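# Spread the towel flat beside the basket, then release

## Task

Lay the towel out flat on the table as a single layer. Every part of it must stay at least one finger-width from the table edge, at least two finger-widths from the basket rim, and more than a hand-width from each arm's column. The basket must stay upright with its entire base on the table, no more than three finger-widths from its starting spot, and turned roughly the way it began. At the end, both grippers must have let go and moved away. Nothing counts if it only stays in place because the robot is holding it.

## Robot and tools

Robot: two 6-joint arms, left_arm and right_arm, each with a parallel two-finger gripper and a wrist camera. Their root links sit in the scene frame at left_arm (-0.017, +0.301, 0) m, yaw quat_wxyz (+0.997, 0, 0, +0.077), and right_arm (-0.019, -0.348, 0) m, quat_wxyz (+0.998, 0, 0, -0.061).

Scene frame: the origin is on the table top midway between the arms. +x points out over the table, +z points up, and left_arm is on the +y side. The names left and right are only labels for the arms; they do not refer to sides of any image. The gripper's fingers point along its own +z and close along its y. The reported hand point lies between the finger pads, about 1 cm short of the tips. At long reach this report can drift from the true position.

Joint order, used in every row and every per-joint list: waist (joint1), shoulder (joint2), elbow (joint3), wrist pitch (joint4), wrist yaw (joint5), wrist roll (joint6). Stated ranges in rad: waist -2.618 to 3.054, shoulder 0.000 to 3.142, elbow 0.000 to 3.142, wrist pitch -1.571 to 1.571, wrist yaw -1.571 to 1.571, wrist roll -2.094 to 2.094. The true ends can differ from these by up to 0.036 rad.

Row format: 14 numbers, each in [-1, 1], always covering both arms. The order is left_arm's 6 joint values, then left_arm's opening, then right_arm's 6 joint values, then right_arm's opening. Joint values are scaled offsets, not poses. A value of 1.0 equals 1.202 rad for the waist, 1.258 for the shoulder, 1.238 for the elbow, 2.073 for wrist pitch, and 2.022 each for wrist yaw and wrist roll. The opening is absolute: +1 is fully open and -1 is shut. An optional 12 extra numbers, each 0 to 1, can follow. They scale each joint's stiffness: left_arm's 6 first, then right_arm's 6. A stiffness setting stays in force until you change it.

execute_actions(actions): takes a list of actions, and each action is a list of up to 15 rows. Each row runs for one 1/30 s step. If you give fewer than 15 rows, the last row repeats to fill the action. Offsets in every row are measured from the joint angles at the start of that action. For the first action of a call, that means the last reported angles. If an action would push a joint more than 0.036 rad beyond its range, that action is rejected for both arms. If the first action fails this check, or any action is malformed, the whole call is rejected and nothing moves. A joint asked to go past its real end stops at that end, and the result then reports "joint sent to its limit". Calling with an empty list just returns the current state and images.

move(target, speed, blocking): target is one row in the same format. Its offsets count from the Joint positions in the last result that listed them. All joints follow paths that finish at the same moment, so the grippers usually trace curves. A path lasts between 0.5 and 10 s. speed, in rad/s from 0.01 to 2 (default 0.5), caps the speed of whichever joint has the farthest to go. Moves ignore obstacles and the other arm. Faster moves and targets set deeper past a contact both mean harder hits. Finger openings are sent at the start of the move. The result adds a "move:" line that gives the ending (done, off_target, moving, held, fault), limits=held or limits=none, and each arm's joint farthest from its target. With blocking=false the call returns after 0.5 s. Until a result shows the move has ended, further rows and moves are refused, so use wait or stop first.

wait(seconds): 0 to 10. The arms hold their last command, and a running move carries on. stop: brakes a running move to a halt, which needs room, more of it if the arm was fast. The fingers keep moving. zoom_image(camera, region): camera is cam_high, cam_left_wrist or cam_right_wrist. region is [x0, y0, x1, y1] in image pixels with the origin at top-left, at most 504 by 504. read_manual(section): returns licence text only. finished_scene(scene): pass the current scene's number. It ends that scene for good and reports whether the task was met.

Results: the state line gives each gripper's position in m and its quat_wxyz in the scene frame. Joint positions and Joint velocities list each arm's joints in rad and rad/s, plus the pad gap in m (0.094 m when fully open). grip_measured is the opening on the command scale. Joint targets shows where the joints are currently being driven. "joint command not followed" means a clearance check changed or blocked some joint targets. Torques, MOTOR HOT warnings and FAULT lines may also appear. Images arrive from cam_high, then the left wrist camera, then the right, each 504x504. The calibration numbers given are approximate.

Motion limits: friction can leave a joint up to about 0.031 rad short, and very small commands may not move it at all. Each joint target is kept within a fixed lead of the measured angle: 0.202 rad waist, 0.258 shoulder, 0.238 elbow, 0.573 wrist pitch, 0.522 wrist yaw and roll. Targets are also scaled back if they would move the gripper more than 70 mm in one step. Large motions therefore take several actions, and any leftover must be commanded again. The robot keeps executing while you compose a reply.

Gripping: to hold something, command about 0.03 below grip_measured, or less than that for a lighter hold. Each finger pad pushes up to roughly 50-62 N, and less on very thin parts like cloth. Readings can be off by about 1 mm. A held part may get pulled on briefly now and then.

Avoid: dropping or knocking anything off the table, tipping or dragging the basket, letting the arms collide or push hard against each other, fast impacts, and hard pressing. Holding loads for a long time heats the motors. At 90 °C the arm stops for 10 s, and at 100 °C it goes limp and falls. Before finishing, open both grippers and move the arms away from the towel.

Each tool is called after ">>>" as name([rows], argument=value, ...), one row to a line, values as JSON.

## Session

>>> execute_actions(actions=[])

Scene clock: 0.00 s.
left_arm: end_effector_position=(+0.2395, -0.0992, +0.1936) grip_measured=+1.000 end_effector_quat_wxyz=(+0.413, +0.041, +0.886, -0.206) | right_arm: end_effector_position=(+0.0909, -0.4899, +0.2786) grip_measured=+1.000 end_effector_quat_wxyz=(+0.318, +0.211, +0.897, -0.222)
Joint names: [waist, shoulder, elbow, wrist pitch, wrist yaw, wrist roll]
Joint positions: left_arm=[-1.341  1.693  1.319 -0.359 -0.539 -0.851  0.094] | right_arm=[-0.944  0.694  1.187 -1.279 -0.16  -0.537  0.094]
Joint velocities: left_arm=[ 0.002  0.032  0.002 -0.051 -0.037  0.081  0.   ] | right_arm=[ 0.007  0.002 -0.002 -0.037 -0.022 -0.051  0.   ]
Joint torques (N m, as the arm reports them, + toward a larger angle): no reading
Joint targets: left_arm=[-1.341 1.693 1.319 -0.359 -0.539 -0.851] | right_arm=[-0.944 0.694 1.187 -1.279 -0.160 -0.537]
Joint stiffness scale: left_arm=[1. 1. 1. 1. 1. 1.] | right_arm=[1. 1. 1. 1. 1. 1.]

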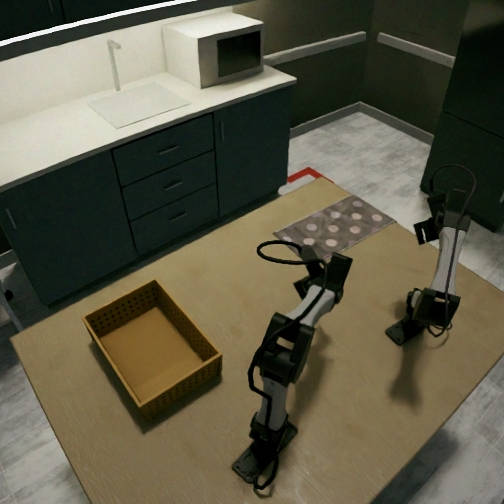

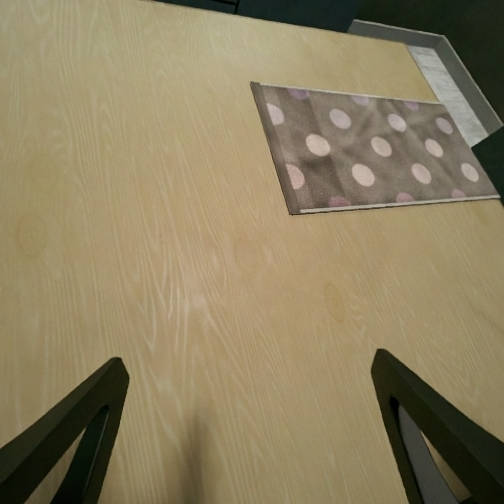

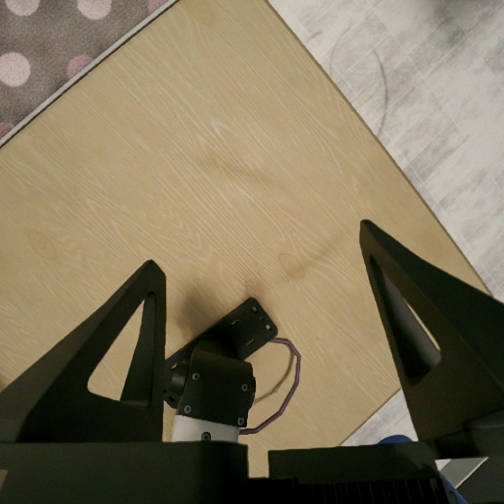

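>>> zoom_image(camera="cam_high", region=[240, 150, 480, 300])

>>> zoom_image(camera="cam_left_wrist", region=[230, 20, 504, 240])

Region (240, 150, 480, 300) of cam_high's 504x504 image, scaled by 2.100, with more detail than that image has; it fills the top 315 rows of this view, and the rest is white.

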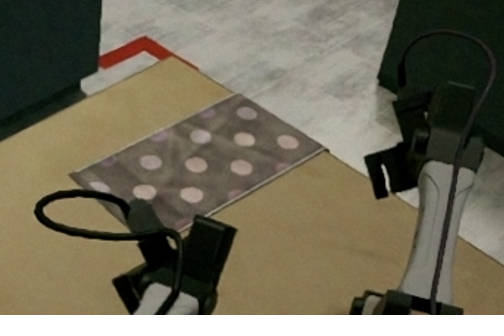

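Region (230, 20, 504, 240) of cam_left_wrist's 504x504 image, scaled by 1.839, with more detail than that image has; it fills the top 405 rows of this view, and the rest is white.

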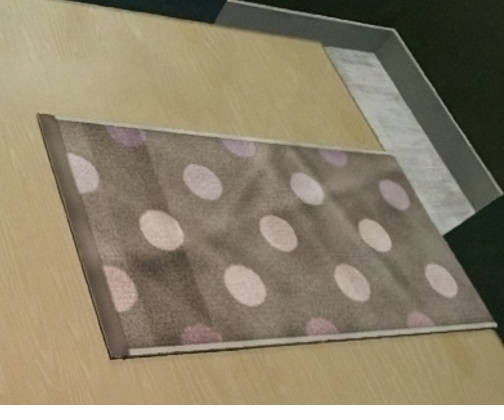

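>>> move(target=[0.7,-0.3,0,0,0.267,0.42,1, 0.944,0.67,0.41,0.064,0.079,0.266,1], speed=1.0)

>>> move(target=[0,0,0,0,0,0,1, 0,0.67,0.405,0.064,0,0,1], speed=1.0)

Scene clock: 2.80 s.
left_arm: end_effector_position=(+0.3877, +0.1540, +0.3395) grip_measured=+1.000 end_effector_quat_wxyz=(+0.557, +0.139, +0.813, -0.098) | right_arm: end_effector_position=(+0.3544, -0.3220, +0.2633) grip_measured=+1.000 end_effector_quat_wxyz=(+0.277, -0.038, +0.960, +0.012)
Joint names: [waist, shoulder, elbow, wrist pitch, wrist yaw, wrist roll]
Joint positions: left_arm=[-0.504  1.325  1.319 -0.363 -0.007 -0.008  0.094] | right_arm=[ 0.188  1.529  1.672 -1.151 -0.009 -0.01   0.094]
Joint velocities: left_arm=[ 0.027  0.002 -0.012  0.066 -0.037 -0.007  0.   ] | right_arm=[-0.012 -0.017 -0.002 -0.007 -0.051 -0.051  0.   ]
Joint torques (N m, as the arm reports them, + toward a larger angle): left_arm=[ 0.41 -7.13  8.3   2.35  0.11  0.05] | right_arm=[ 0.   -7.49  8.85  1.37  0.22  0.11]
Joint targets: left_arm=[-0.500 1.315 1.319 -0.360 0.001 -0.001] | right_arm=[0.191 1.537 1.694 -1.146 0.000 0.001]
Joint stiffness scale: left_arm=[1. 1. 1. 1. 1. 1.] | right_arm=[1. 1. 1. 1. 1. 1.]
move: off_target (right_arm); limits=none; left_arm: farthest joint: the shoulder, 0.009 radians from its target (0.377 radians at the start); right_arm: farthest joint: the elbow, 0.023 radians from its target (0.508 radians at the start)
camera_calibration (this result's frames):
cam_left_wrist: T_world_to_cam=[[-0.357874, -0.932876, -0.0408585, 0.296677], [-0.750682, 0.313452, -0.58157, 0.486588], [0.55534, -0.177457, -0.812469, 0.186806], [0, 0, 0, 1]] pos_world=[0.367705, 0.157391, 0.446881]
cam_right_wrist: T_world_to_cam=[[-0.135338, -0.984187, -0.114279, -0.24164], [-0.934949, 0.0886789, 0.343521, 0.274338], [-0.327955, 0.153337, -0.932166, 0.526432], [0, 0, 0, 1]] pos_world=[0.396435, -0.342868, 0.368867]

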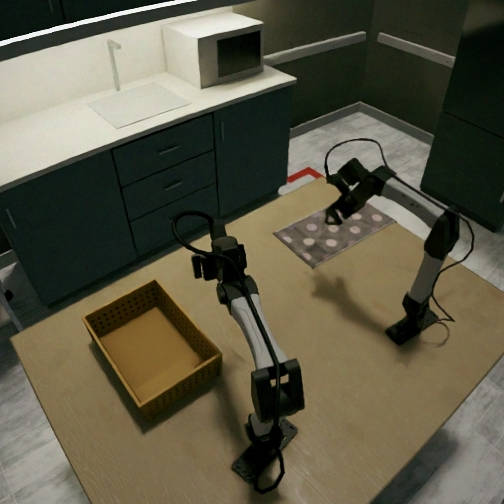

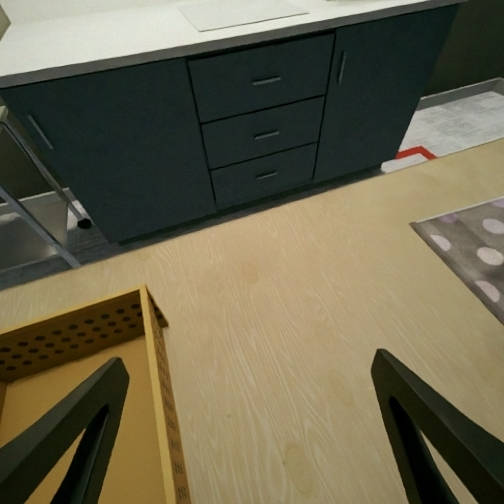

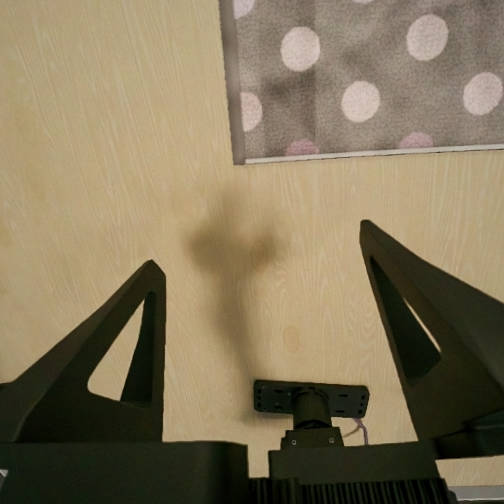

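Scene clock: 4.37 s.
left_arm: end_effector_position=(+0.3877, +0.1540, +0.3395) grip_measured=+1.000 end_effector_quat_wxyz=(+0.557, +0.139, +0.813, -0.098) | right_arm: end_effector_position=(+0.5197, -0.3111, +0.0675) grip_measured=+1.000 end_effector_quat_wxyz=(+0.159, -0.038, +0.986, +0.009)
Joint names: [waist, shoulder, elbow, wrist pitch, wrist yaw, wrist roll]
Joint positions: left_arm=[-0.504  1.325  1.319 -0.363 -0.007 -0.008  0.094] | right_arm=[ 0.188  2.374  2.151 -1.027 -0.009 -0.01   0.094]
Joint velocities: left_arm=[-0.012  0.002 -0.002 -0.037  0.007 -0.037  0.   ] | right_arm=[-0.002  0.012 -0.002 -0.007  0.022 -0.022  0.   ]
Joint torques (N m, as the arm reports them, + toward a larger angle): left_arm=[ 0.01 -6.25  8.27  2.29  0.01  0.  ] | right_arm=[ -0.24 -17.29   8.91   1.01   0.1    0.01]
Joint targets: left_arm=[-0.504 1.325 1.319 -0.363 -0.007 -0.008] | right_arm=[0.188 2.372 2.173 -1.019 -0.009 -0.010]
Joint stiffness scale: left_arm=[1. 1. 1. 1. 1. 1.] | right_arm=[1. 1. 1. 1. 1. 1.]
move: off_target (right_arm); limits=none; left_arm: farthest joint: the waist, 0.000 radians from its target (0.000 radians at the start); right_arm: farthest joint: the elbow, 0.023 radians from its target (0.502 radians at the start)
camera_calibration (this result's frames):
cam_left_wrist: T_world_to_cam=[[-0.357874, -0.932876, -0.0408585, 0.296677], [-0.750682, 0.313452, -0.58157, 0.486588], [0.55534, -0.177457, -0.812469, 0.186806], [0, 0, 0, 1]] pos_world=[0.367705, 0.157391, 0.446881]
cam_right_wrist: T_world_to_cam=[[-0.156809, -0.985613, -0.0630762, -0.223582], [-0.826145, 0.0959043, 0.555236, 0.426631], [-0.541199, 0.139176, -0.829297, 0.495877], [0, 0, 0, 1]] pos_world=[0.585768, -0.330295, 0.160246]

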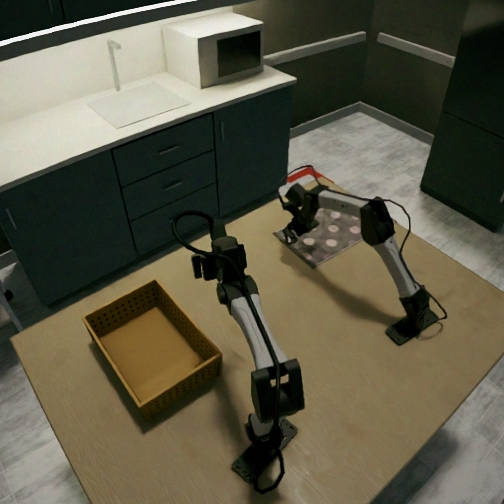

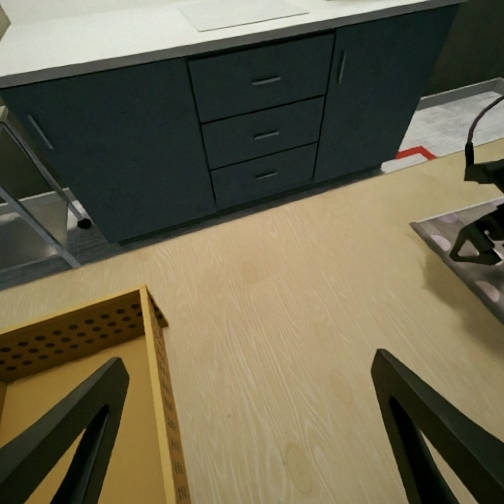

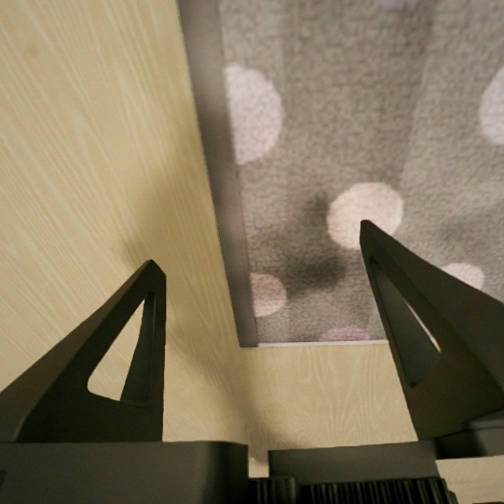

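>>> move(target=[0,0,0,0,0,0,1, 0,0.085,0.018,0.004,0,0,1], speed=0.3)

>>> move(target=[0,0,0,0,0,0,1, 0,0.02,0.018,0.004,0,0,-1])

>>> move(target=[0,0,0,0,0,0,1, 0,-0.06,0.018,0.004,0,0,-1], speed=0.3)

Scene clock: 5.30 s.
left_arm: end_effector_position=(+0.3877, +0.1540, +0.3395) grip_measured=+1.000 end_effector_quat_wxyz=(+0.557, +0.139, +0.813, -0.098) | right_arm: end_effector_position=(+0.5181, -0.3115, +0.0273) grip_measured=+1.000 end_effector_quat_wxyz=(+0.126, -0.039, +0.991, +0.006)
Joint names: [waist, shoulder, elbow, wrist pitch, wrist yaw, wrist roll]
Joint positions: left_arm=[-0.504  1.325  1.319 -0.363 -0.007 -0.008  0.094] | right_arm=[ 0.188  2.458  2.16  -1.019 -0.006 -0.011  0.094]
Joint velocities: left_arm=[-0.022  0.012 -0.007  0.051 -0.007  0.051  0.   ] | right_arm=[-0.017 -0.007  0.007 -0.022 -0.007 -0.007  0.   ]
Joint torques (N m, as the arm reports them, + toward a larger angle): left_arm=[ 0.1  -6.24  8.34  2.3   0.01 -0.02] | right_arm=[ -0.2  -15.63   8.07   0.81   0.08   0.02]
Joint targets: left_arm=[-0.504 1.325 1.319 -0.363 -0.007 -0.008] | right_arm=[0.188 2.481 2.173 -1.018 -0.009 -0.009]
Joint stiffness scale: left_arm=[1. 1. 1. 1. 1. 1.] | right_arm=[1. 1. 1. 1. 1. 1.]
move: off_target (right_arm); limits=none; left_arm: farthest joint: the waist, 0.000 radians from its target (0.000 radians at the start); right_arm: farthest joint: the shoulder, 0.023 radians from its target (0.106 radians at the start)
camera_calibration (this result's frames):
cam_left_wrist: T_world_to_cam=[[-0.357874, -0.932876, -0.0408585, 0.296677], [-0.750682, 0.313452, -0.58157, 0.486588], [0.55534, -0.177457, -0.812469, 0.186806], [0, 0, 0, 1]] pos_world=[0.367705, 0.157391, 0.446881]
cam_right_wrist: T_world_to_cam=[[-0.159459, -0.986191, -0.0447251, -0.226093], [-0.787156, 0.0996741, 0.608646, 0.427137], [-0.595784, 0.13226, -0.79218, 0.486908], [0, 0, 0, 1]] pos_world=[0.590263, -0.329944, 0.115632]

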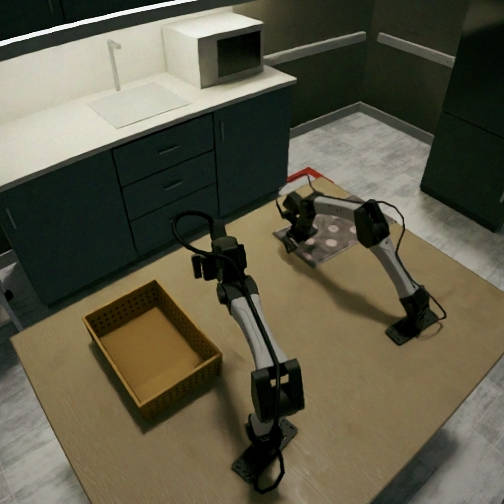

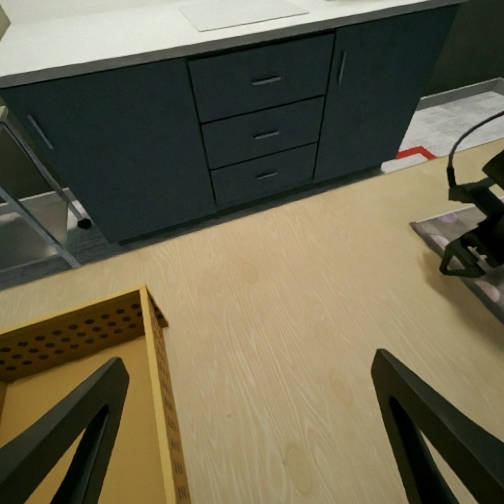

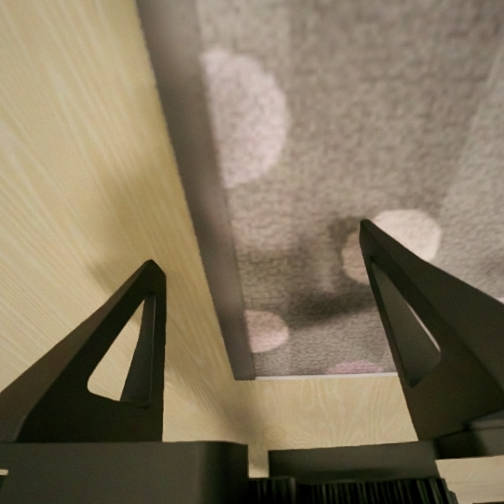

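Scene clock: 6.00 s.
left_arm: end_effector_position=(+0.3877, +0.1540, +0.3395) grip_measured=+1.000 end_effector_quat_wxyz=(+0.557, +0.139, +0.813, -0.098) | right_arm: end_effector_position=(+0.5182, -0.3115, +0.0274) grip_measured=-0.984 end_effector_quat_wxyz=(+0.126, -0.039, +0.991, +0.006)
Joint names: [waist, shoulder, elbow, wrist pitch, wrist yaw, wrist roll]
Joint positions: left_arm=[-0.504  1.325  1.319 -0.363 -0.007 -0.008  0.094] | right_arm=[ 0.188  2.458  2.16  -1.019 -0.006 -0.011  0.001]
Joint velocities: left_arm=[ 0.002 -0.002 -0.002  0.066 -0.037 -0.022  0.   ] | right_arm=[-0.012  0.002 -0.002 -0.037 -0.022 -0.037  0.   ]
Joint torques (N m, as the arm reports them, + toward a larger angle): left_arm=[ 0.06 -6.27  8.26  2.31 -0.01 -0.01] | right_arm=[ -0.25 -15.41   8.75   0.88   0.11  -0.01]
Joint targets: left_arm=[-0.504 1.325 1.319 -0.363 -0.007 -0.008] | right_arm=[0.188 2.484 2.182 -1.011 -0.006 -0.011]
Joint stiffness scale: left_arm=[1. 1. 1. 1. 1. 1.] | right_arm=[1. 1. 1. 1. 1. 1.]
move: off_target (right_arm); limits=none; left_arm: farthest joint: the waist, 0.000 radians from its target (0.000 radians at the start); right_arm: farthest joint: the shoulder, 0.025 radians from its target (0.025 radians at the start)
camera_calibration (this result's frames):
cam_left_wrist: T_world_to_cam=[[-0.357874, -0.932876, -0.0408585, 0.296677], [-0.750682, 0.313452, -0.58157, 0.486588], [0.55534, -0.177457, -0.812469, 0.186806], [0, 0, 0, 1]] pos_world=[0.367705, 0.157391, 0.446881]
cam_right_wrist: T_world_to_cam=[[-0.159442, -0.98619, -0.0448109, -0.226077], [-0.787388, 0.0996586, 0.608349, 0.427317], [-0.595482, 0.13228, -0.792403, 0.486836], [0, 0, 0, 1]] pos_world=[0.59032, -0.32994, 0.115682]

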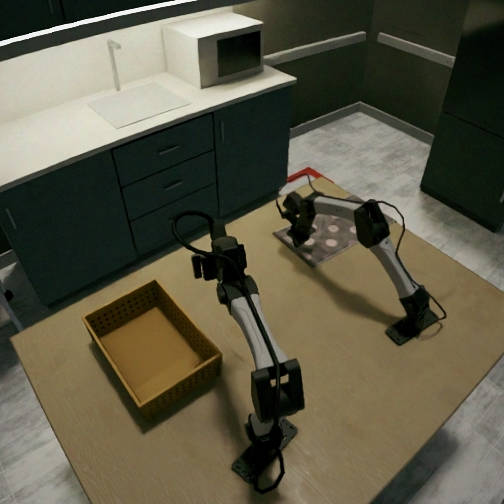

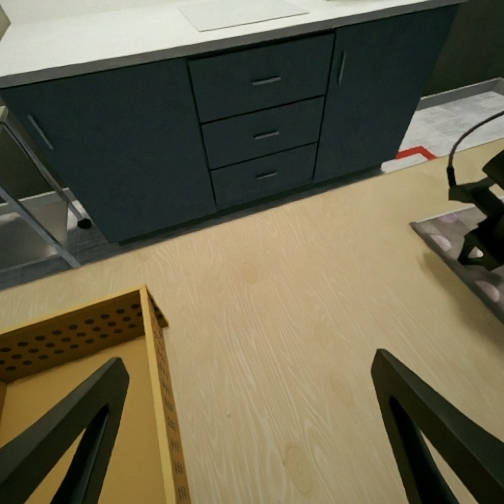

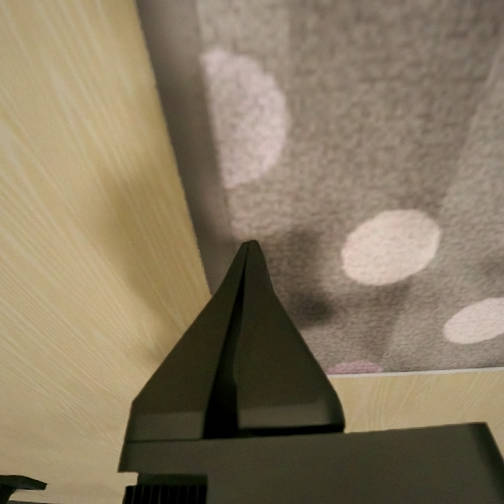

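Scene clock: 6.80 s.
left_arm: end_effector_position=(+0.3877, +0.1540, +0.3395) grip_measured=+1.000 end_effector_quat_wxyz=(+0.557, +0.139, +0.813, -0.098) | right_arm: end_effector_position=(+0.5238, -0.3111, +0.0659) grip_measured=-0.985 end_effector_quat_wxyz=(+0.164, -0.039, +0.986, +0.007)
Joint names: [waist, shoulder, elbow, wrist pitch, wrist yaw, wrist roll]
Joint positions: left_arm=[-0.504  1.325  1.319 -0.363 -0.007 -0.008  0.094] | right_arm=[ 0.188  2.385  2.16  -1.016 -0.006 -0.011  0.001]
Joint velocities: left_arm=[-0.012 -0.002 -0.017  0.037  0.081 -0.022  0.   ] | right_arm=[-0.007  0.007 -0.007  0.037  0.007 -0.007 -0.001]
Joint torques (N m, as the arm reports them, + toward a larger angle): left_arm=[ 0.08 -6.26  8.28  2.29 -0.01 -0.03] | right_arm=[ -0.26 -17.28   8.96   1.     0.1    0.01]
Joint targets: left_arm=[-0.504 1.325 1.319 -0.363 -0.007 -0.008] | right_arm=[0.188 2.383 2.182 -1.011 -0.006 -0.011]
Joint stiffness scale: left_arm=[1. 1. 1. 1. 1. 1.] | right_arm=[1. 1. 1. 1. 1. 1.]
move: off_target (right_arm); limits=none; left_arm: farthest joint: the waist, 0.000 radians from its target (0.000 radians at the start); right_arm: farthest joint: the elbow, 0.022 radians from its target (0.022 radians at the start)
camera_calibration (this result's frames):
cam_left_wrist: T_world_to_cam=[[-0.357874, -0.932876, -0.0408585, 0.296677], [-0.750682, 0.313452, -0.58157, 0.486588], [0.55534, -0.177457, -0.812469, 0.186806], [0, 0, 0, 1]] pos_world=[0.367705, 0.157391, 0.446881]
cam_right_wrist: T_world_to_cam=[[-0.155382, -0.985919, -0.0618157, -0.224022], [-0.831393, 0.0967195, 0.547204, 0.434351], [-0.533519, 0.136419, -0.834714, 0.492263], [0, 0, 0, 1]] pos_world=[0.588939, -0.330032, 0.159372]

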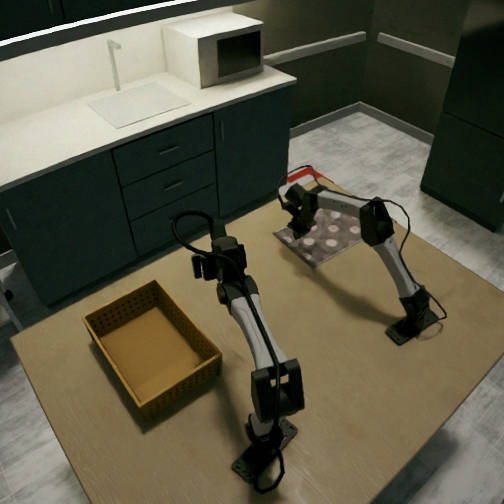

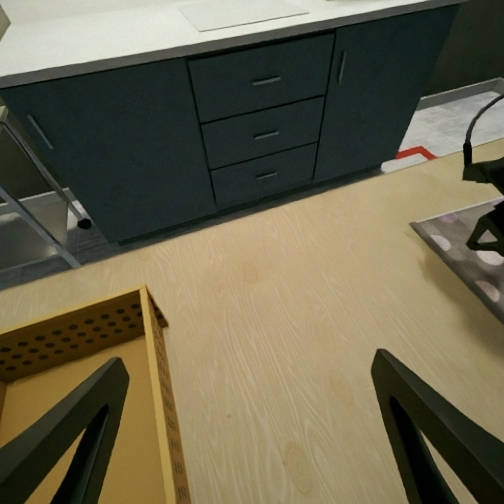

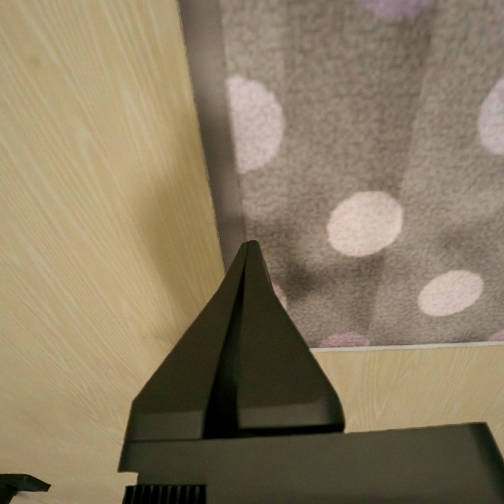

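>>> move(target=[0,0,0,0,0,0,1, 0,0.115,0.01,0,0,0,1], speed=0.3)

Scene clock: 7.70 s.
left_arm: end_effector_position=(+0.3877, +0.1540, +0.3395) grip_measured=+1.000 end_effector_quat_wxyz=(+0.557, +0.139, +0.813, -0.098) | right_arm: end_effector_position=(+0.5225, -0.3117, +0.0243) grip_measured=+1.000 end_effector_quat_wxyz=(+0.130, -0.040, +0.991, +0.005)
Joint names: [waist, shoulder, elbow, wrist pitch, wrist yaw, wrist roll]
Joint positions: left_arm=[-0.504  1.325  1.319 -0.363 -0.007 -0.008  0.094] | right_arm=[ 0.188  2.472  2.17  -1.007 -0.003 -0.014  0.094]
Joint velocities: left_arm=[ 0.012 -0.002  0.002 -0.066 -0.037 -0.081  0.   ] | right_arm=[-0.007  0.002 -0.012  0.037  0.037  0.066  0.   ]
Joint torques (N m, as the arm reports them, + toward a larger angle): left_arm=[ 0.09 -6.23  8.3   2.3  -0.01  0.  ] | right_arm=[ -0.2  -12.87   7.27   0.72   0.1    0.04]
Joint targets: left_arm=[-0.504 1.325 1.319 -0.363 -0.007 -0.008] | right_arm=[0.188 2.529 2.172 -1.016 -0.006 -0.011]
Joint stiffness scale: left_arm=[1. 1. 1. 1. 1. 1.] | right_arm=[1. 1. 1. 1. 1. 1.]
move: off_target (right_arm); limits=none; left_arm: farthest joint: the waist, 0.000 radians from its target (0.000 radians at the start); right_arm: farthest joint: the shoulder, 0.058 radians from its target (0.145 radians at the start)
camera_calibration (this result's frames):
cam_left_wrist: T_world_to_cam=[[-0.357874, -0.932876, -0.0408585, 0.296677], [-0.750682, 0.313452, -0.58157, 0.486588], [0.55534, -0.177457, -0.812469, 0.186806], [0, 0, 0, 1]] pos_world=[0.367705, 0.157391, 0.446881]
cam_right_wrist: T_world_to_cam=[[-0.157265, -0.986609, -0.0432411, -0.227078], [-0.793015, 0.100069, 0.600928, 0.435814], [-0.588554, 0.128796, -0.798133, 0.482412], [0, 0, 0, 1]] pos_world=[0.593821, -0.329782, 0.113318]

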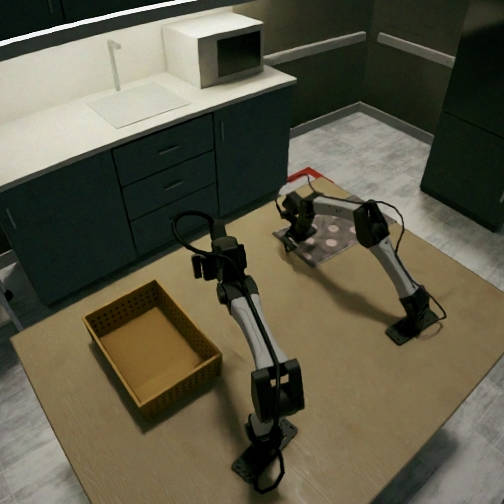

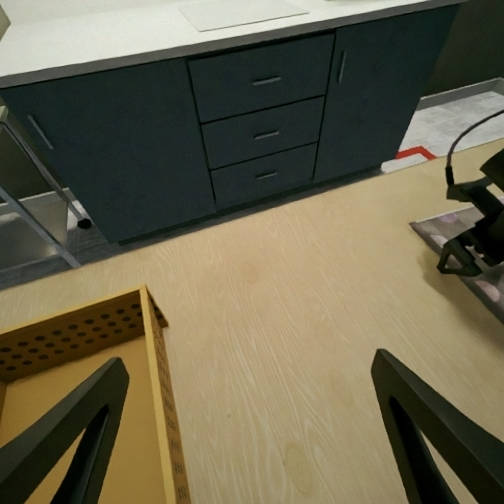

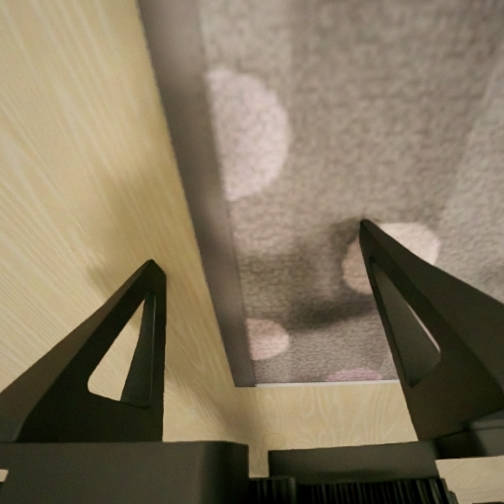

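>>> execute_actions([
  [[0,0,0,0,0,0,1,0,0.046,0,-0.004,0,0,0.7],[0,0,0,0,0,0,1,0,0.046,0,-0.004,0,0,0.6],[0,0,0,0,0,0,1,0,0.046,0,-0.004,0,0,0.5],[0,0,0,0,0,0,1,0,0.046,0,-0.004,0,0,0.4],[0,0,0,0,0,0,1,0,0.046,0,-0.004,0,0,0.3],[0,0,0,0,0,0,1,0,0.046,0,-0.004,0,0,0.2],[0,0,0,0,0,0,1,0,0.046,0,-0.004,0,0,0.1],[0,0,0,0,0,0,1,0,0.046,0,-0.004,0,0,0.0],[0,0,0,0,0,0,1,0,0.046,0,-0.004,0,0,-0.1],[0,0,0,0,0,0,1,0,0.046,0,-0.004,0,0,-0.2],[0,0,0,0,0,0,1,0,0.046,0,-0.004,0,0,-0.3],[0,0,0,0,0,0,1,0,0.046,0,-0.004,0,0,-0.4],[0,0,0,0,0,0,1,0,0.046,0,-0.004,0,0,-0.5]],
])

Scene clock: 8.37 s.
left_arm: end_effector_position=(+0.3877, +0.1540, +0.3395) grip_measured=+1.000 end_effector_quat_wxyz=(+0.557, +0.139, +0.813, -0.098) | right_arm: end_effector_position=(+0.5248, -0.3166, +0.0249) grip_measured=-0.494 end_effector_quat_wxyz=(+0.135, -0.038, +0.990, -0.006)
Joint names: [waist, shoulder, elbow, wrist pitch, wrist yaw, wrist roll]
Joint positions: left_arm=[-0.504  1.325  1.319 -0.363 -0.007 -0.008  0.094] | right_arm=[ 0.186  2.472  2.17  -0.999  0.02  -0.014  0.024]
Joint velocities: left_arm=[-0.007  0.007 -0.007  0.066 -0.022 -0.081  0.   ] | right_arm=[-0.002 -0.002 -0.002 -0.037  0.051 -0.007 -0.006]
Joint torques (N m, as the arm reports them, + toward a larger angle): left_arm=[ 0.07 -6.23  8.37  2.3   0.01  0.  ] | right_arm=[  0.02 -12.86   7.17   0.7   -0.16   0.01]
Joint targets: left_arm=[-0.504 1.325 1.319 -0.363 -0.007 -0.008] | right_arm=[0.188 2.530 2.170 -1.015 -0.003 -0.014]
Joint stiffness scale: left_arm=[1. 1. 1. 1. 1. 1.] | right_arm=[1. 1. 1. 1. 1. 1.]
camera_calibration (this result's frames):
cam_left_wrist: T_world_to_cam=[[-0.357874, -0.932876, -0.0408585, 0.296677], [-0.750682, 0.313452, -0.58157, 0.486588], [0.55534, -0.177457, -0.812469, 0.186806], [0, 0, 0, 1]] pos_world=[0.367705, 0.157391, 0.446881]
cam_right_wrist: T_world_to_cam=[[-0.164753, -0.986052, -0.0236311, -0.227838], [-0.798, 0.119175, 0.590756, 0.446694], [-0.5797, 0.116187, -0.806504, 0.476418], [0, 0, 0, 1]] pos_world=[0.595105, -0.333249, 0.114962]

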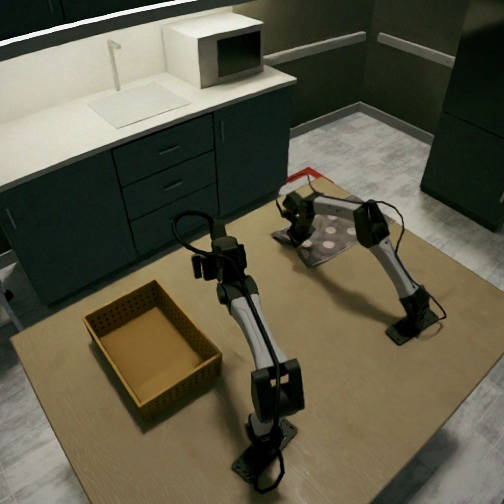

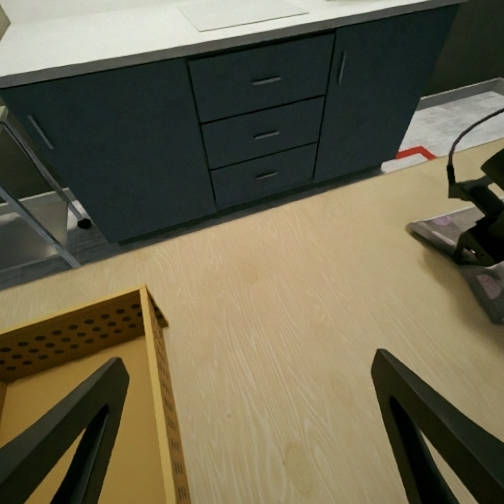

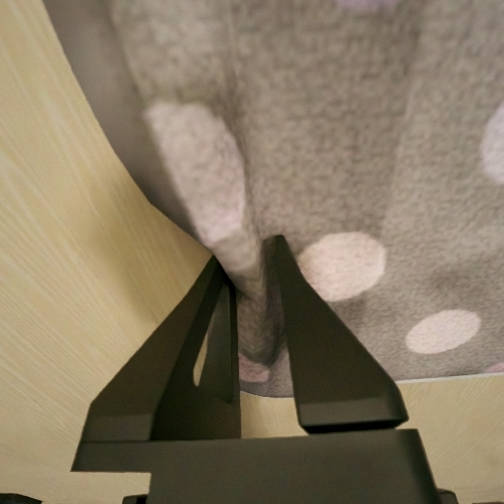

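>>> move(target=[0,0,0,0,0,0,1, 0,0.046,0,-0.004,0,0,-1])

>>> move(target=[0,0,0,0,0,0,1, 0.3,-0.03,0.03,0,0,0,-1], speed=0.25)

Scene clock: 9.23 s.
left_arm: end_effector_position=(+0.3877, +0.1540, +0.3395) grip_measured=+1.000 end_effector_quat_wxyz=(+0.557, +0.139, +0.813, -0.098) | right_arm: end_effector_position=(+0.5257, -0.3181, +0.0261) grip_measured=-0.944 end_effector_quat_wxyz=(+0.137, -0.037, +0.990, -0.010)
Joint names: [waist, shoulder, elbow, wrist pitch, wrist yaw, wrist roll]
Joint positions: left_arm=[-0.504  1.325  1.319 -0.363 -0.007 -0.008  0.094] | right_arm=[ 0.186  2.47   2.17  -0.996  0.028 -0.014  0.003]
Joint velocities: left_arm=[-0.012  0.007  0.002 -0.022 -0.022 -0.007  0.   ] | right_arm=[-0.007 -0.002 -0.007 -0.007  0.022  0.051  0.   ]
Joint torques (N m, as the arm reports them, + toward a larger angle): left_arm=[ 0.04 -6.23  8.3   2.29 -0.01  0.  ] | right_arm=[ -0.19 -12.58   7.13   0.73   0.03   0.  ]
Joint targets: left_arm=[-0.504 1.325 1.319 -0.363 -0.007 -0.008] | right_arm=[0.186 2.530 2.170 -1.007 0.020 -0.014]
Joint stiffness scale: left_arm=[1. 1. 1. 1. 1. 1.] | right_arm=[1. 1. 1. 1. 1. 1.]
move: off_target (right_arm); limits=none; left_arm: farthest joint: the waist, 0.000 radians from its target (0.000 radians at the start); right_arm: farthest joint: the shoulder, 0.060 radians from its target (0.058 radians at the start)
camera_calibration (this result's frames):
cam_left_wrist: T_world_to_cam=[[-0.357874, -0.932876, -0.0408585, 0.296677], [-0.750682, 0.313452, -0.58157, 0.486588], [0.55534, -0.177457, -0.812469, 0.186806], [0, 0, 0, 1]] pos_world=[0.367705, 0.157391, 0.446881]
cam_right_wrist: T_world_to_cam=[[-0.167152, -0.985782, -0.0171723, -0.227993], [-0.80067, 0.125559, 0.585801, 0.450436], [-0.575315, 0.111667, -0.810273, 0.474443], [0, 0, 0, 1]] pos_world=[0.595496, -0.334288, 0.116648]

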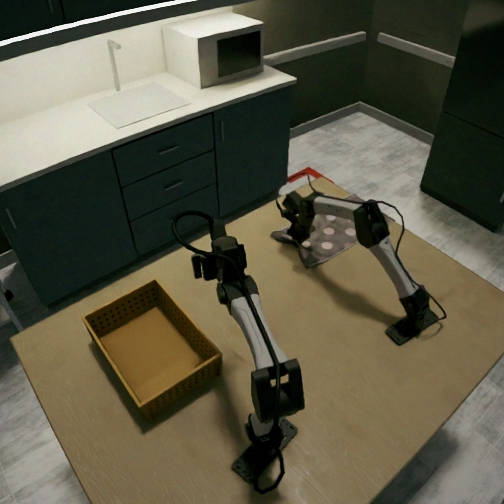

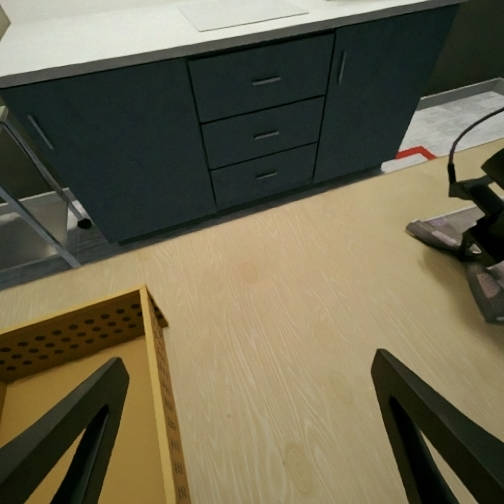

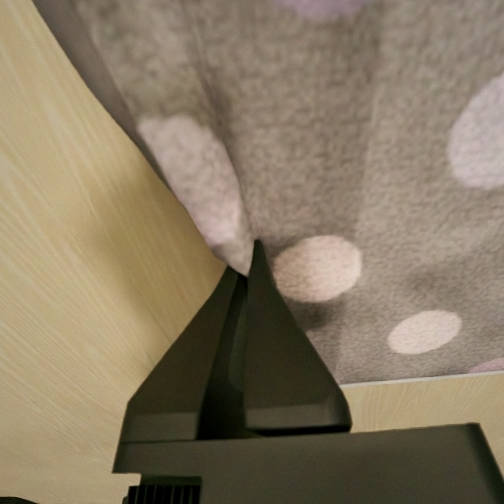

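Scene clock: 11.07 s.
left_arm: end_effector_position=(+0.3877, +0.1540, +0.3395) grip_measured=+1.000 end_effector_quat_wxyz=(+0.557, +0.139, +0.813, -0.098) | right_arm: end_effector_position=(+0.4849, -0.1263, +0.0419) grip_measured=-0.944 end_effector_quat_wxyz=(+0.155, -0.213, +0.965, +0.015)
Joint names: [waist, shoulder, elbow, wrist pitch, wrist yaw, wrist roll]
Joint positions: left_arm=[-0.504  1.325  1.319 -0.363 -0.007 -0.008  0.094] | right_arm=[ 0.548  2.449  2.184 -0.996  0.034 -0.014  0.003]
Joint velocities: left_arm=[ 0.017 -0.002 -0.022 -0.007 -0.022 -0.037  0.   ] | right_arm=[ 0.027 -0.022  0.012  0.007 -0.022 -0.051  0.001]
Joint torques (N m, as the arm reports them, + toward a larger angle): left_arm=[ 0.05 -6.26  8.31  2.3   0.    0.  ] | right_arm=[ -0.36 -18.84   8.9    0.91   0.06   0.  ]
Joint targets: left_arm=[-0.504 1.325 1.319 -0.363 -0.007 -0.008] | right_arm=[0.547 2.432 2.207 -0.996 0.028 -0.014]
Joint stiffness scale: left_arm=[1. 1. 1. 1. 1. 1.] | right_arm=[1. 1. 1. 1. 1. 1.]
move: off_target (right_arm); limits=none; left_arm: farthest joint: the waist, 0.000 radians from its target (0.000 radians at the start); right_arm: farthest joint: the elbow, 0.023 radians from its target (0.037 radians at the start)
camera_calibration (this result's frames):
cam_left_wrist: T_world_to_cam=[[-0.357874, -0.932876, -0.0408585, 0.296677], [-0.750682, 0.313452, -0.58157, 0.486588], [0.55534, -0.177457, -0.812469, 0.186806], [0, 0, 0, 1]] pos_world=[0.367705, 0.157391, 0.446881]
cam_right_wrist: T_world_to_cam=[[0.191349, -0.981325, -0.019674, -0.218614], [-0.813431, -0.169765, 0.556336, 0.354626], [-0.549287, -0.090451, -0.830724, 0.405094], [0, 0, 0, 1]] pos_world=[0.552808, -0.117687, 0.134929]

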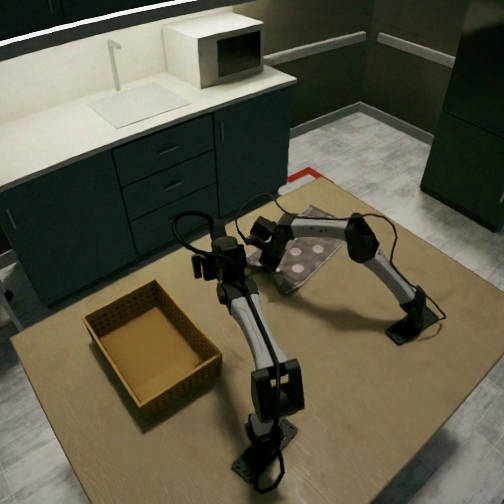

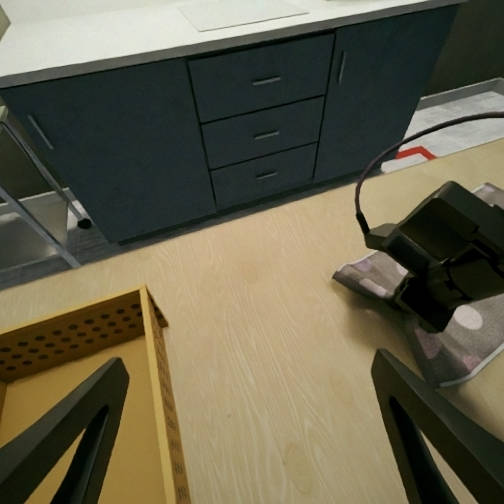

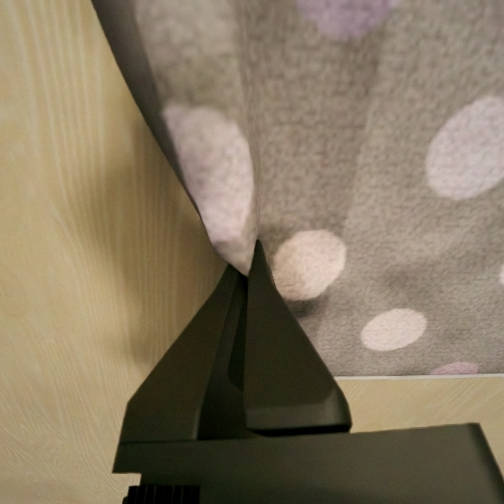

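>>> move(target=[0,0,0,0,0,0,1, 0,0,0.018,0,0,0,1])

>>> move(target=[0,0,0,0,0,0,1, -0.25,-0.45,-0.2,-0.1,0,0,1], speed=0.8)

Scene clock: 11.87 s.
left_arm: end_effector_position=(+0.3877, +0.1540, +0.3395) grip_measured=+1.000 end_effector_quat_wxyz=(+0.557, +0.139, +0.813, -0.098) | right_arm: end_effector_position=(+0.4849, -0.1263, +0.0419) grip_measured=+1.000 end_effector_quat_wxyz=(+0.155, -0.213, +0.965, +0.015)
Joint names: [waist, shoulder, elbow, wrist pitch, wrist yaw, wrist roll]
Joint positions: left_arm=[-0.504  1.325  1.319 -0.363 -0.007 -0.008  0.094] | right_arm=[ 0.548  2.449  2.184 -0.996  0.034 -0.014  0.094]
Joint velocities: left_arm=[ 0.007 -0.007 -0.002 -0.051  0.037 -0.066  0.   ] | right_arm=[-0.017  0.002 -0.012 -0.066 -0.022 -0.007  0.   ]
Joint torques (N m, as the arm reports them, + toward a larger angle): left_arm=[ 0.09 -6.3   8.31  2.31 -0.02  0.01] | right_arm=[ -0.2  -17.59   8.88   0.91   0.14   0.  ]
Joint targets: left_arm=[-0.504 1.325 1.319 -0.363 -0.007 -0.008] | right_arm=[0.548 2.449 2.206 -0.996 0.034 -0.014]
Joint stiffness scale: left_arm=[1. 1. 1. 1. 1. 1.] | right_arm=[1. 1. 1. 1. 1. 1.]
move: off_target (right_arm); limits=none; left_arm: farthest joint: the waist, 0.000 radians from its target (0.000 radians at the start); right_arm: farthest joint: the elbow, 0.022 radians from its target (0.022 radians at the start)
camera_calibration (this result's frames):
cam_left_wrist: T_world_to_cam=[[-0.357874, -0.932876, -0.0408585, 0.296677], [-0.750682, 0.313452, -0.58157, 0.486588], [0.55534, -0.177457, -0.812469, 0.186806], [0, 0, 0, 1]] pos_world=[0.367705, 0.157391, 0.446881]
cam_right_wrist: T_world_to_cam=[[0.191349, -0.981325, -0.019674, -0.218614], [-0.813431, -0.169765, 0.556336, 0.354626], [-0.549287, -0.090451, -0.830724, 0.405094], [0, 0, 0, 1]] pos_world=[0.552808, -0.117687, 0.134929]

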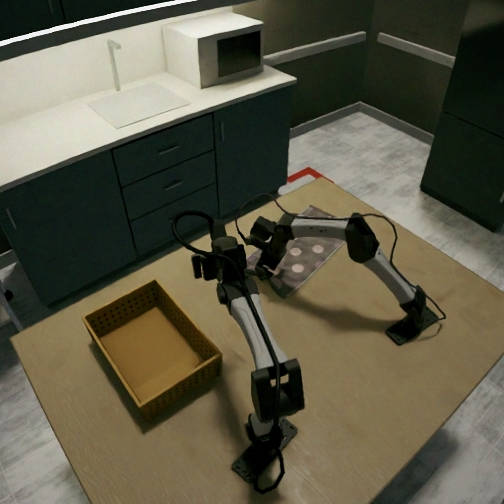

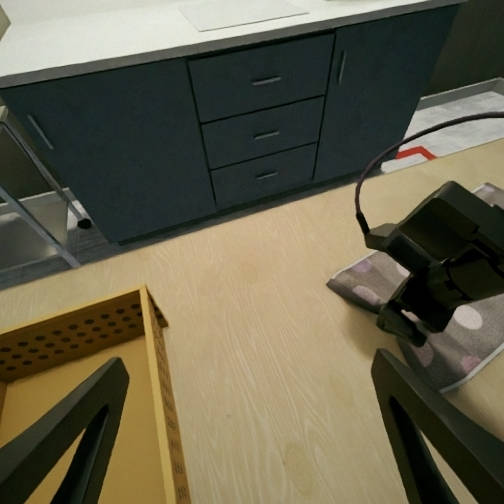

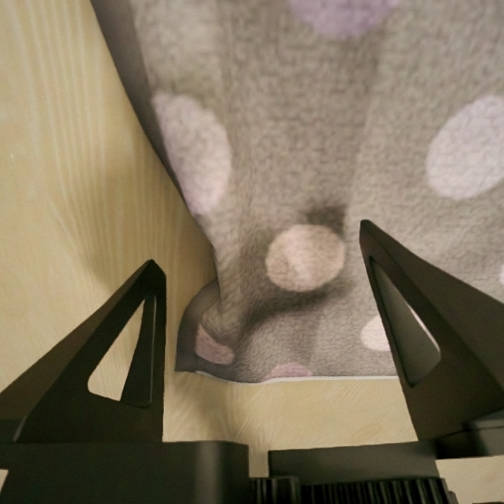

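Scene clock: 13.30 s.
left_arm: end_effector_position=(+0.3877, +0.1540, +0.3395) grip_measured=+1.000 end_effector_quat_wxyz=(+0.557, +0.139, +0.813, -0.098) | right_arm: end_effector_position=(+0.4294, -0.2976, +0.2272) grip_measured=+1.000 end_effector_quat_wxyz=(+0.235, -0.064, +0.970, -0.003)
Joint names: [waist, shoulder, elbow, wrist pitch, wrist yaw, wrist roll]
Joint positions: left_arm=[-0.504  1.325  1.319 -0.363 -0.007 -0.008  0.094] | right_arm=[ 0.248  1.879  1.965 -1.184  0.034 -0.014  0.094]
Joint velocities: left_arm=[-0.012 -0.007  0.007  0.007 -0.007 -0.066  0.   ] | right_arm=[-0.032 -0.017 -0.002 -0.066 -0.007 -0.037  0.   ]
Joint torques (N m, as the arm reports them, + toward a larger angle): left_arm=[ 0.09 -6.25  8.25  2.28  0.    0.  ] | right_arm=[ -0.16 -11.8    5.02   0.99   0.12   0.01]
Joint targets: left_arm=[-0.504 1.325 1.319 -0.363 -0.007 -0.008] | right_arm=[0.247 1.883 1.936 -1.203 0.034 -0.014]
Joint stiffness scale: left_arm=[1. 1. 1. 1. 1. 1.] | right_arm=[1. 1. 1. 1. 1. 1.]
move: off_target (right_arm); limits=none; left_arm: farthest joint: the waist, 0.000 radians from its target (0.000 radians at the start); right_arm: farthest joint: the elbow, 0.028 radians from its target (0.248 radians at the start)
camera_calibration (this result's frames):
cam_left_wrist: T_world_to_cam=[[-0.357874, -0.932876, -0.0408585, 0.296677], [-0.750682, 0.313452, -0.58157, 0.486588], [0.55534, -0.177457, -0.812469, 0.186806], [0, 0, 0, 1]] pos_world=[0.367705, 0.157391, 0.446881]
cam_right_wrist: T_world_to_cam=[[-0.101215, -0.993235, -0.0569248, -0.241932], [-0.906111, 0.0684108, 0.417472, 0.319506], [-0.410753, 0.0938348, -0.906905, 0.52573], [0, 0, 0, 1]] pos_world=[0.480966, -0.311485, 0.32963]

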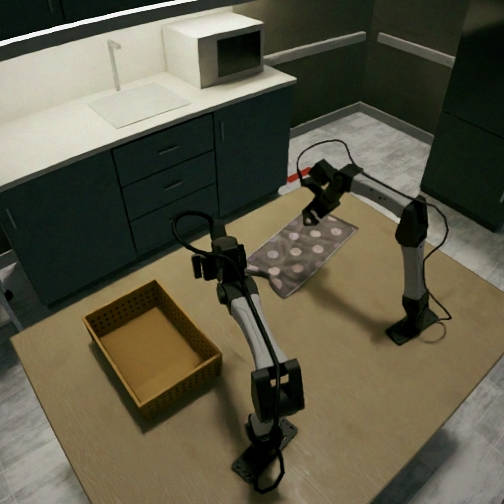

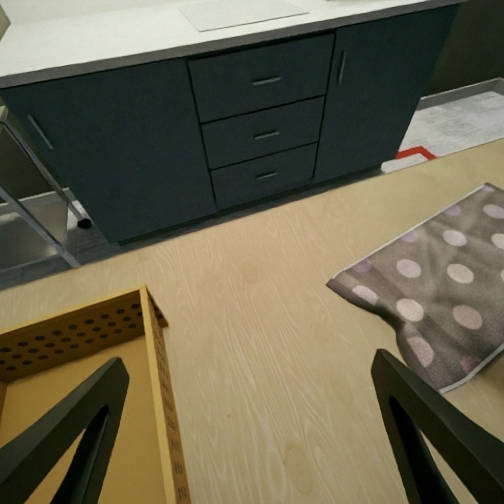

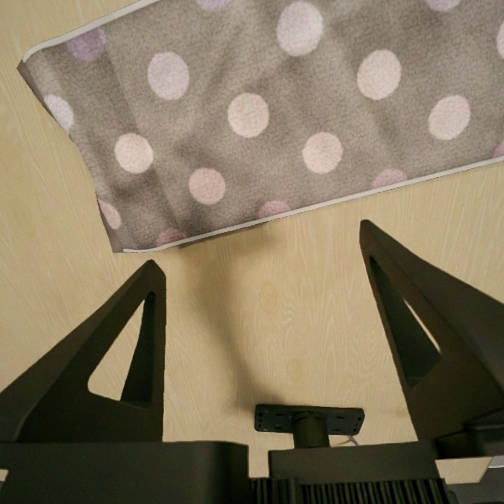

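>>> move(target=[0,0,0,0,0,0,1, -0.3,0,0,0,0,0,1], speed=0.8)

Scene clock: 14.27 s.
left_arm: end_effector_position=(+0.3877, +0.1540, +0.3395) grip_measured=+1.000 end_effector_quat_wxyz=(+0.557, +0.139, +0.813, -0.098) | right_arm: end_effector_position=(+0.4178, -0.4614, +0.2272) grip_measured=+1.000 end_effector_quat_wxyz=(+0.230, +0.114, +0.965, -0.046)
Joint names: [waist, shoulder, elbow, wrist pitch, wrist yaw, wrist roll]
Joint positions: left_arm=[-0.504  1.325  1.319 -0.363 -0.007 -0.008  0.094] | right_arm=[-0.119  1.879  1.965 -1.184  0.034 -0.014  0.094]
Joint velocities: left_arm=[ 0.012 -0.002 -0.007 -0.066 -0.007  0.022  0.   ] | right_arm=[-0.002  0.007  0.002 -0.066 -0.037 -0.037  0.   ]
Joint torques (N m, as the arm reports them, + toward a larger angle): left_arm=[ 0.07 -6.28  8.34  2.3   0.   -0.01] | right_arm=[  0.17 -12.15   7.15   1.18   0.13   0.  ]
Joint targets: left_arm=[-0.504 1.325 1.319 -0.363 -0.007 -0.008] | right_arm=[-0.113 1.879 1.965 -1.184 0.034 -0.014]
Joint stiffness scale: left_arm=[1. 1. 1. 1. 1. 1.] | right_arm=[1. 1. 1. 1. 1. 1.]
move: done; limits=none; left_arm: farthest joint: the waist, 0.000 radians from its target (0.000 radians at the start); right_arm: farthest joint: the waist, 0.006 radians from its target (0.360 radians at the start)
camera_calibration (this result's frames):
cam_left_wrist: T_world_to_cam=[[-0.357874, -0.932876, -0.0408585, 0.296677], [-0.750682, 0.313452, -0.58157, 0.486588], [0.55534, -0.177457, -0.812469, 0.186806], [0, 0, 0, 1]] pos_world=[0.367705, 0.157391, 0.446881]
cam_right_wrist: T_world_to_cam=[[-0.450188, -0.891123, -0.056839, -0.212896], [-0.821374, 0.388302, 0.417811, 0.432322], [-0.350251, 0.23478, -0.906754, 0.576009], [0, 0, 0, 1]] pos_world=[0.461002, -0.492823, 0.329569]

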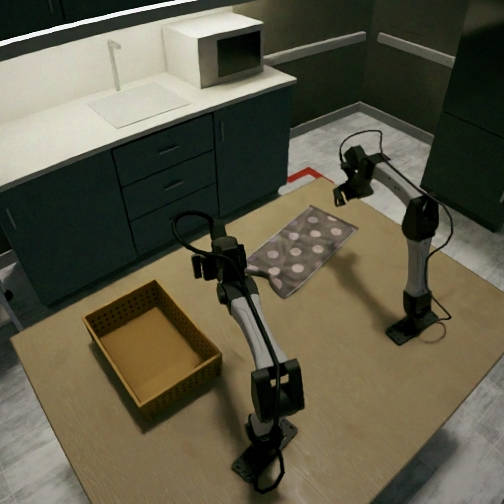

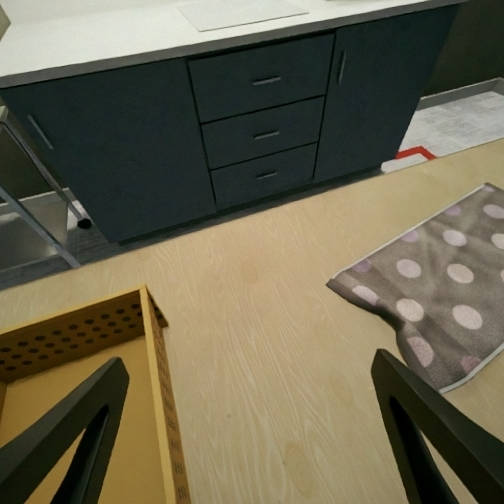

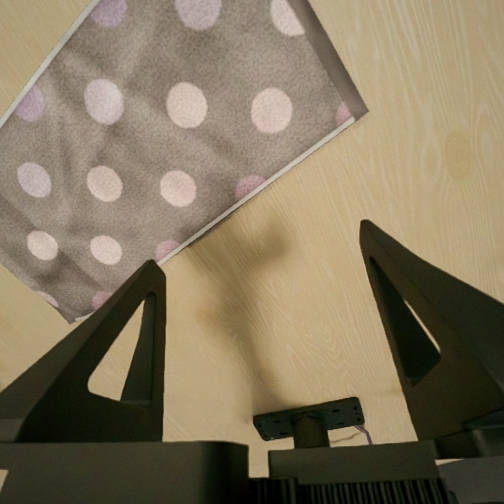

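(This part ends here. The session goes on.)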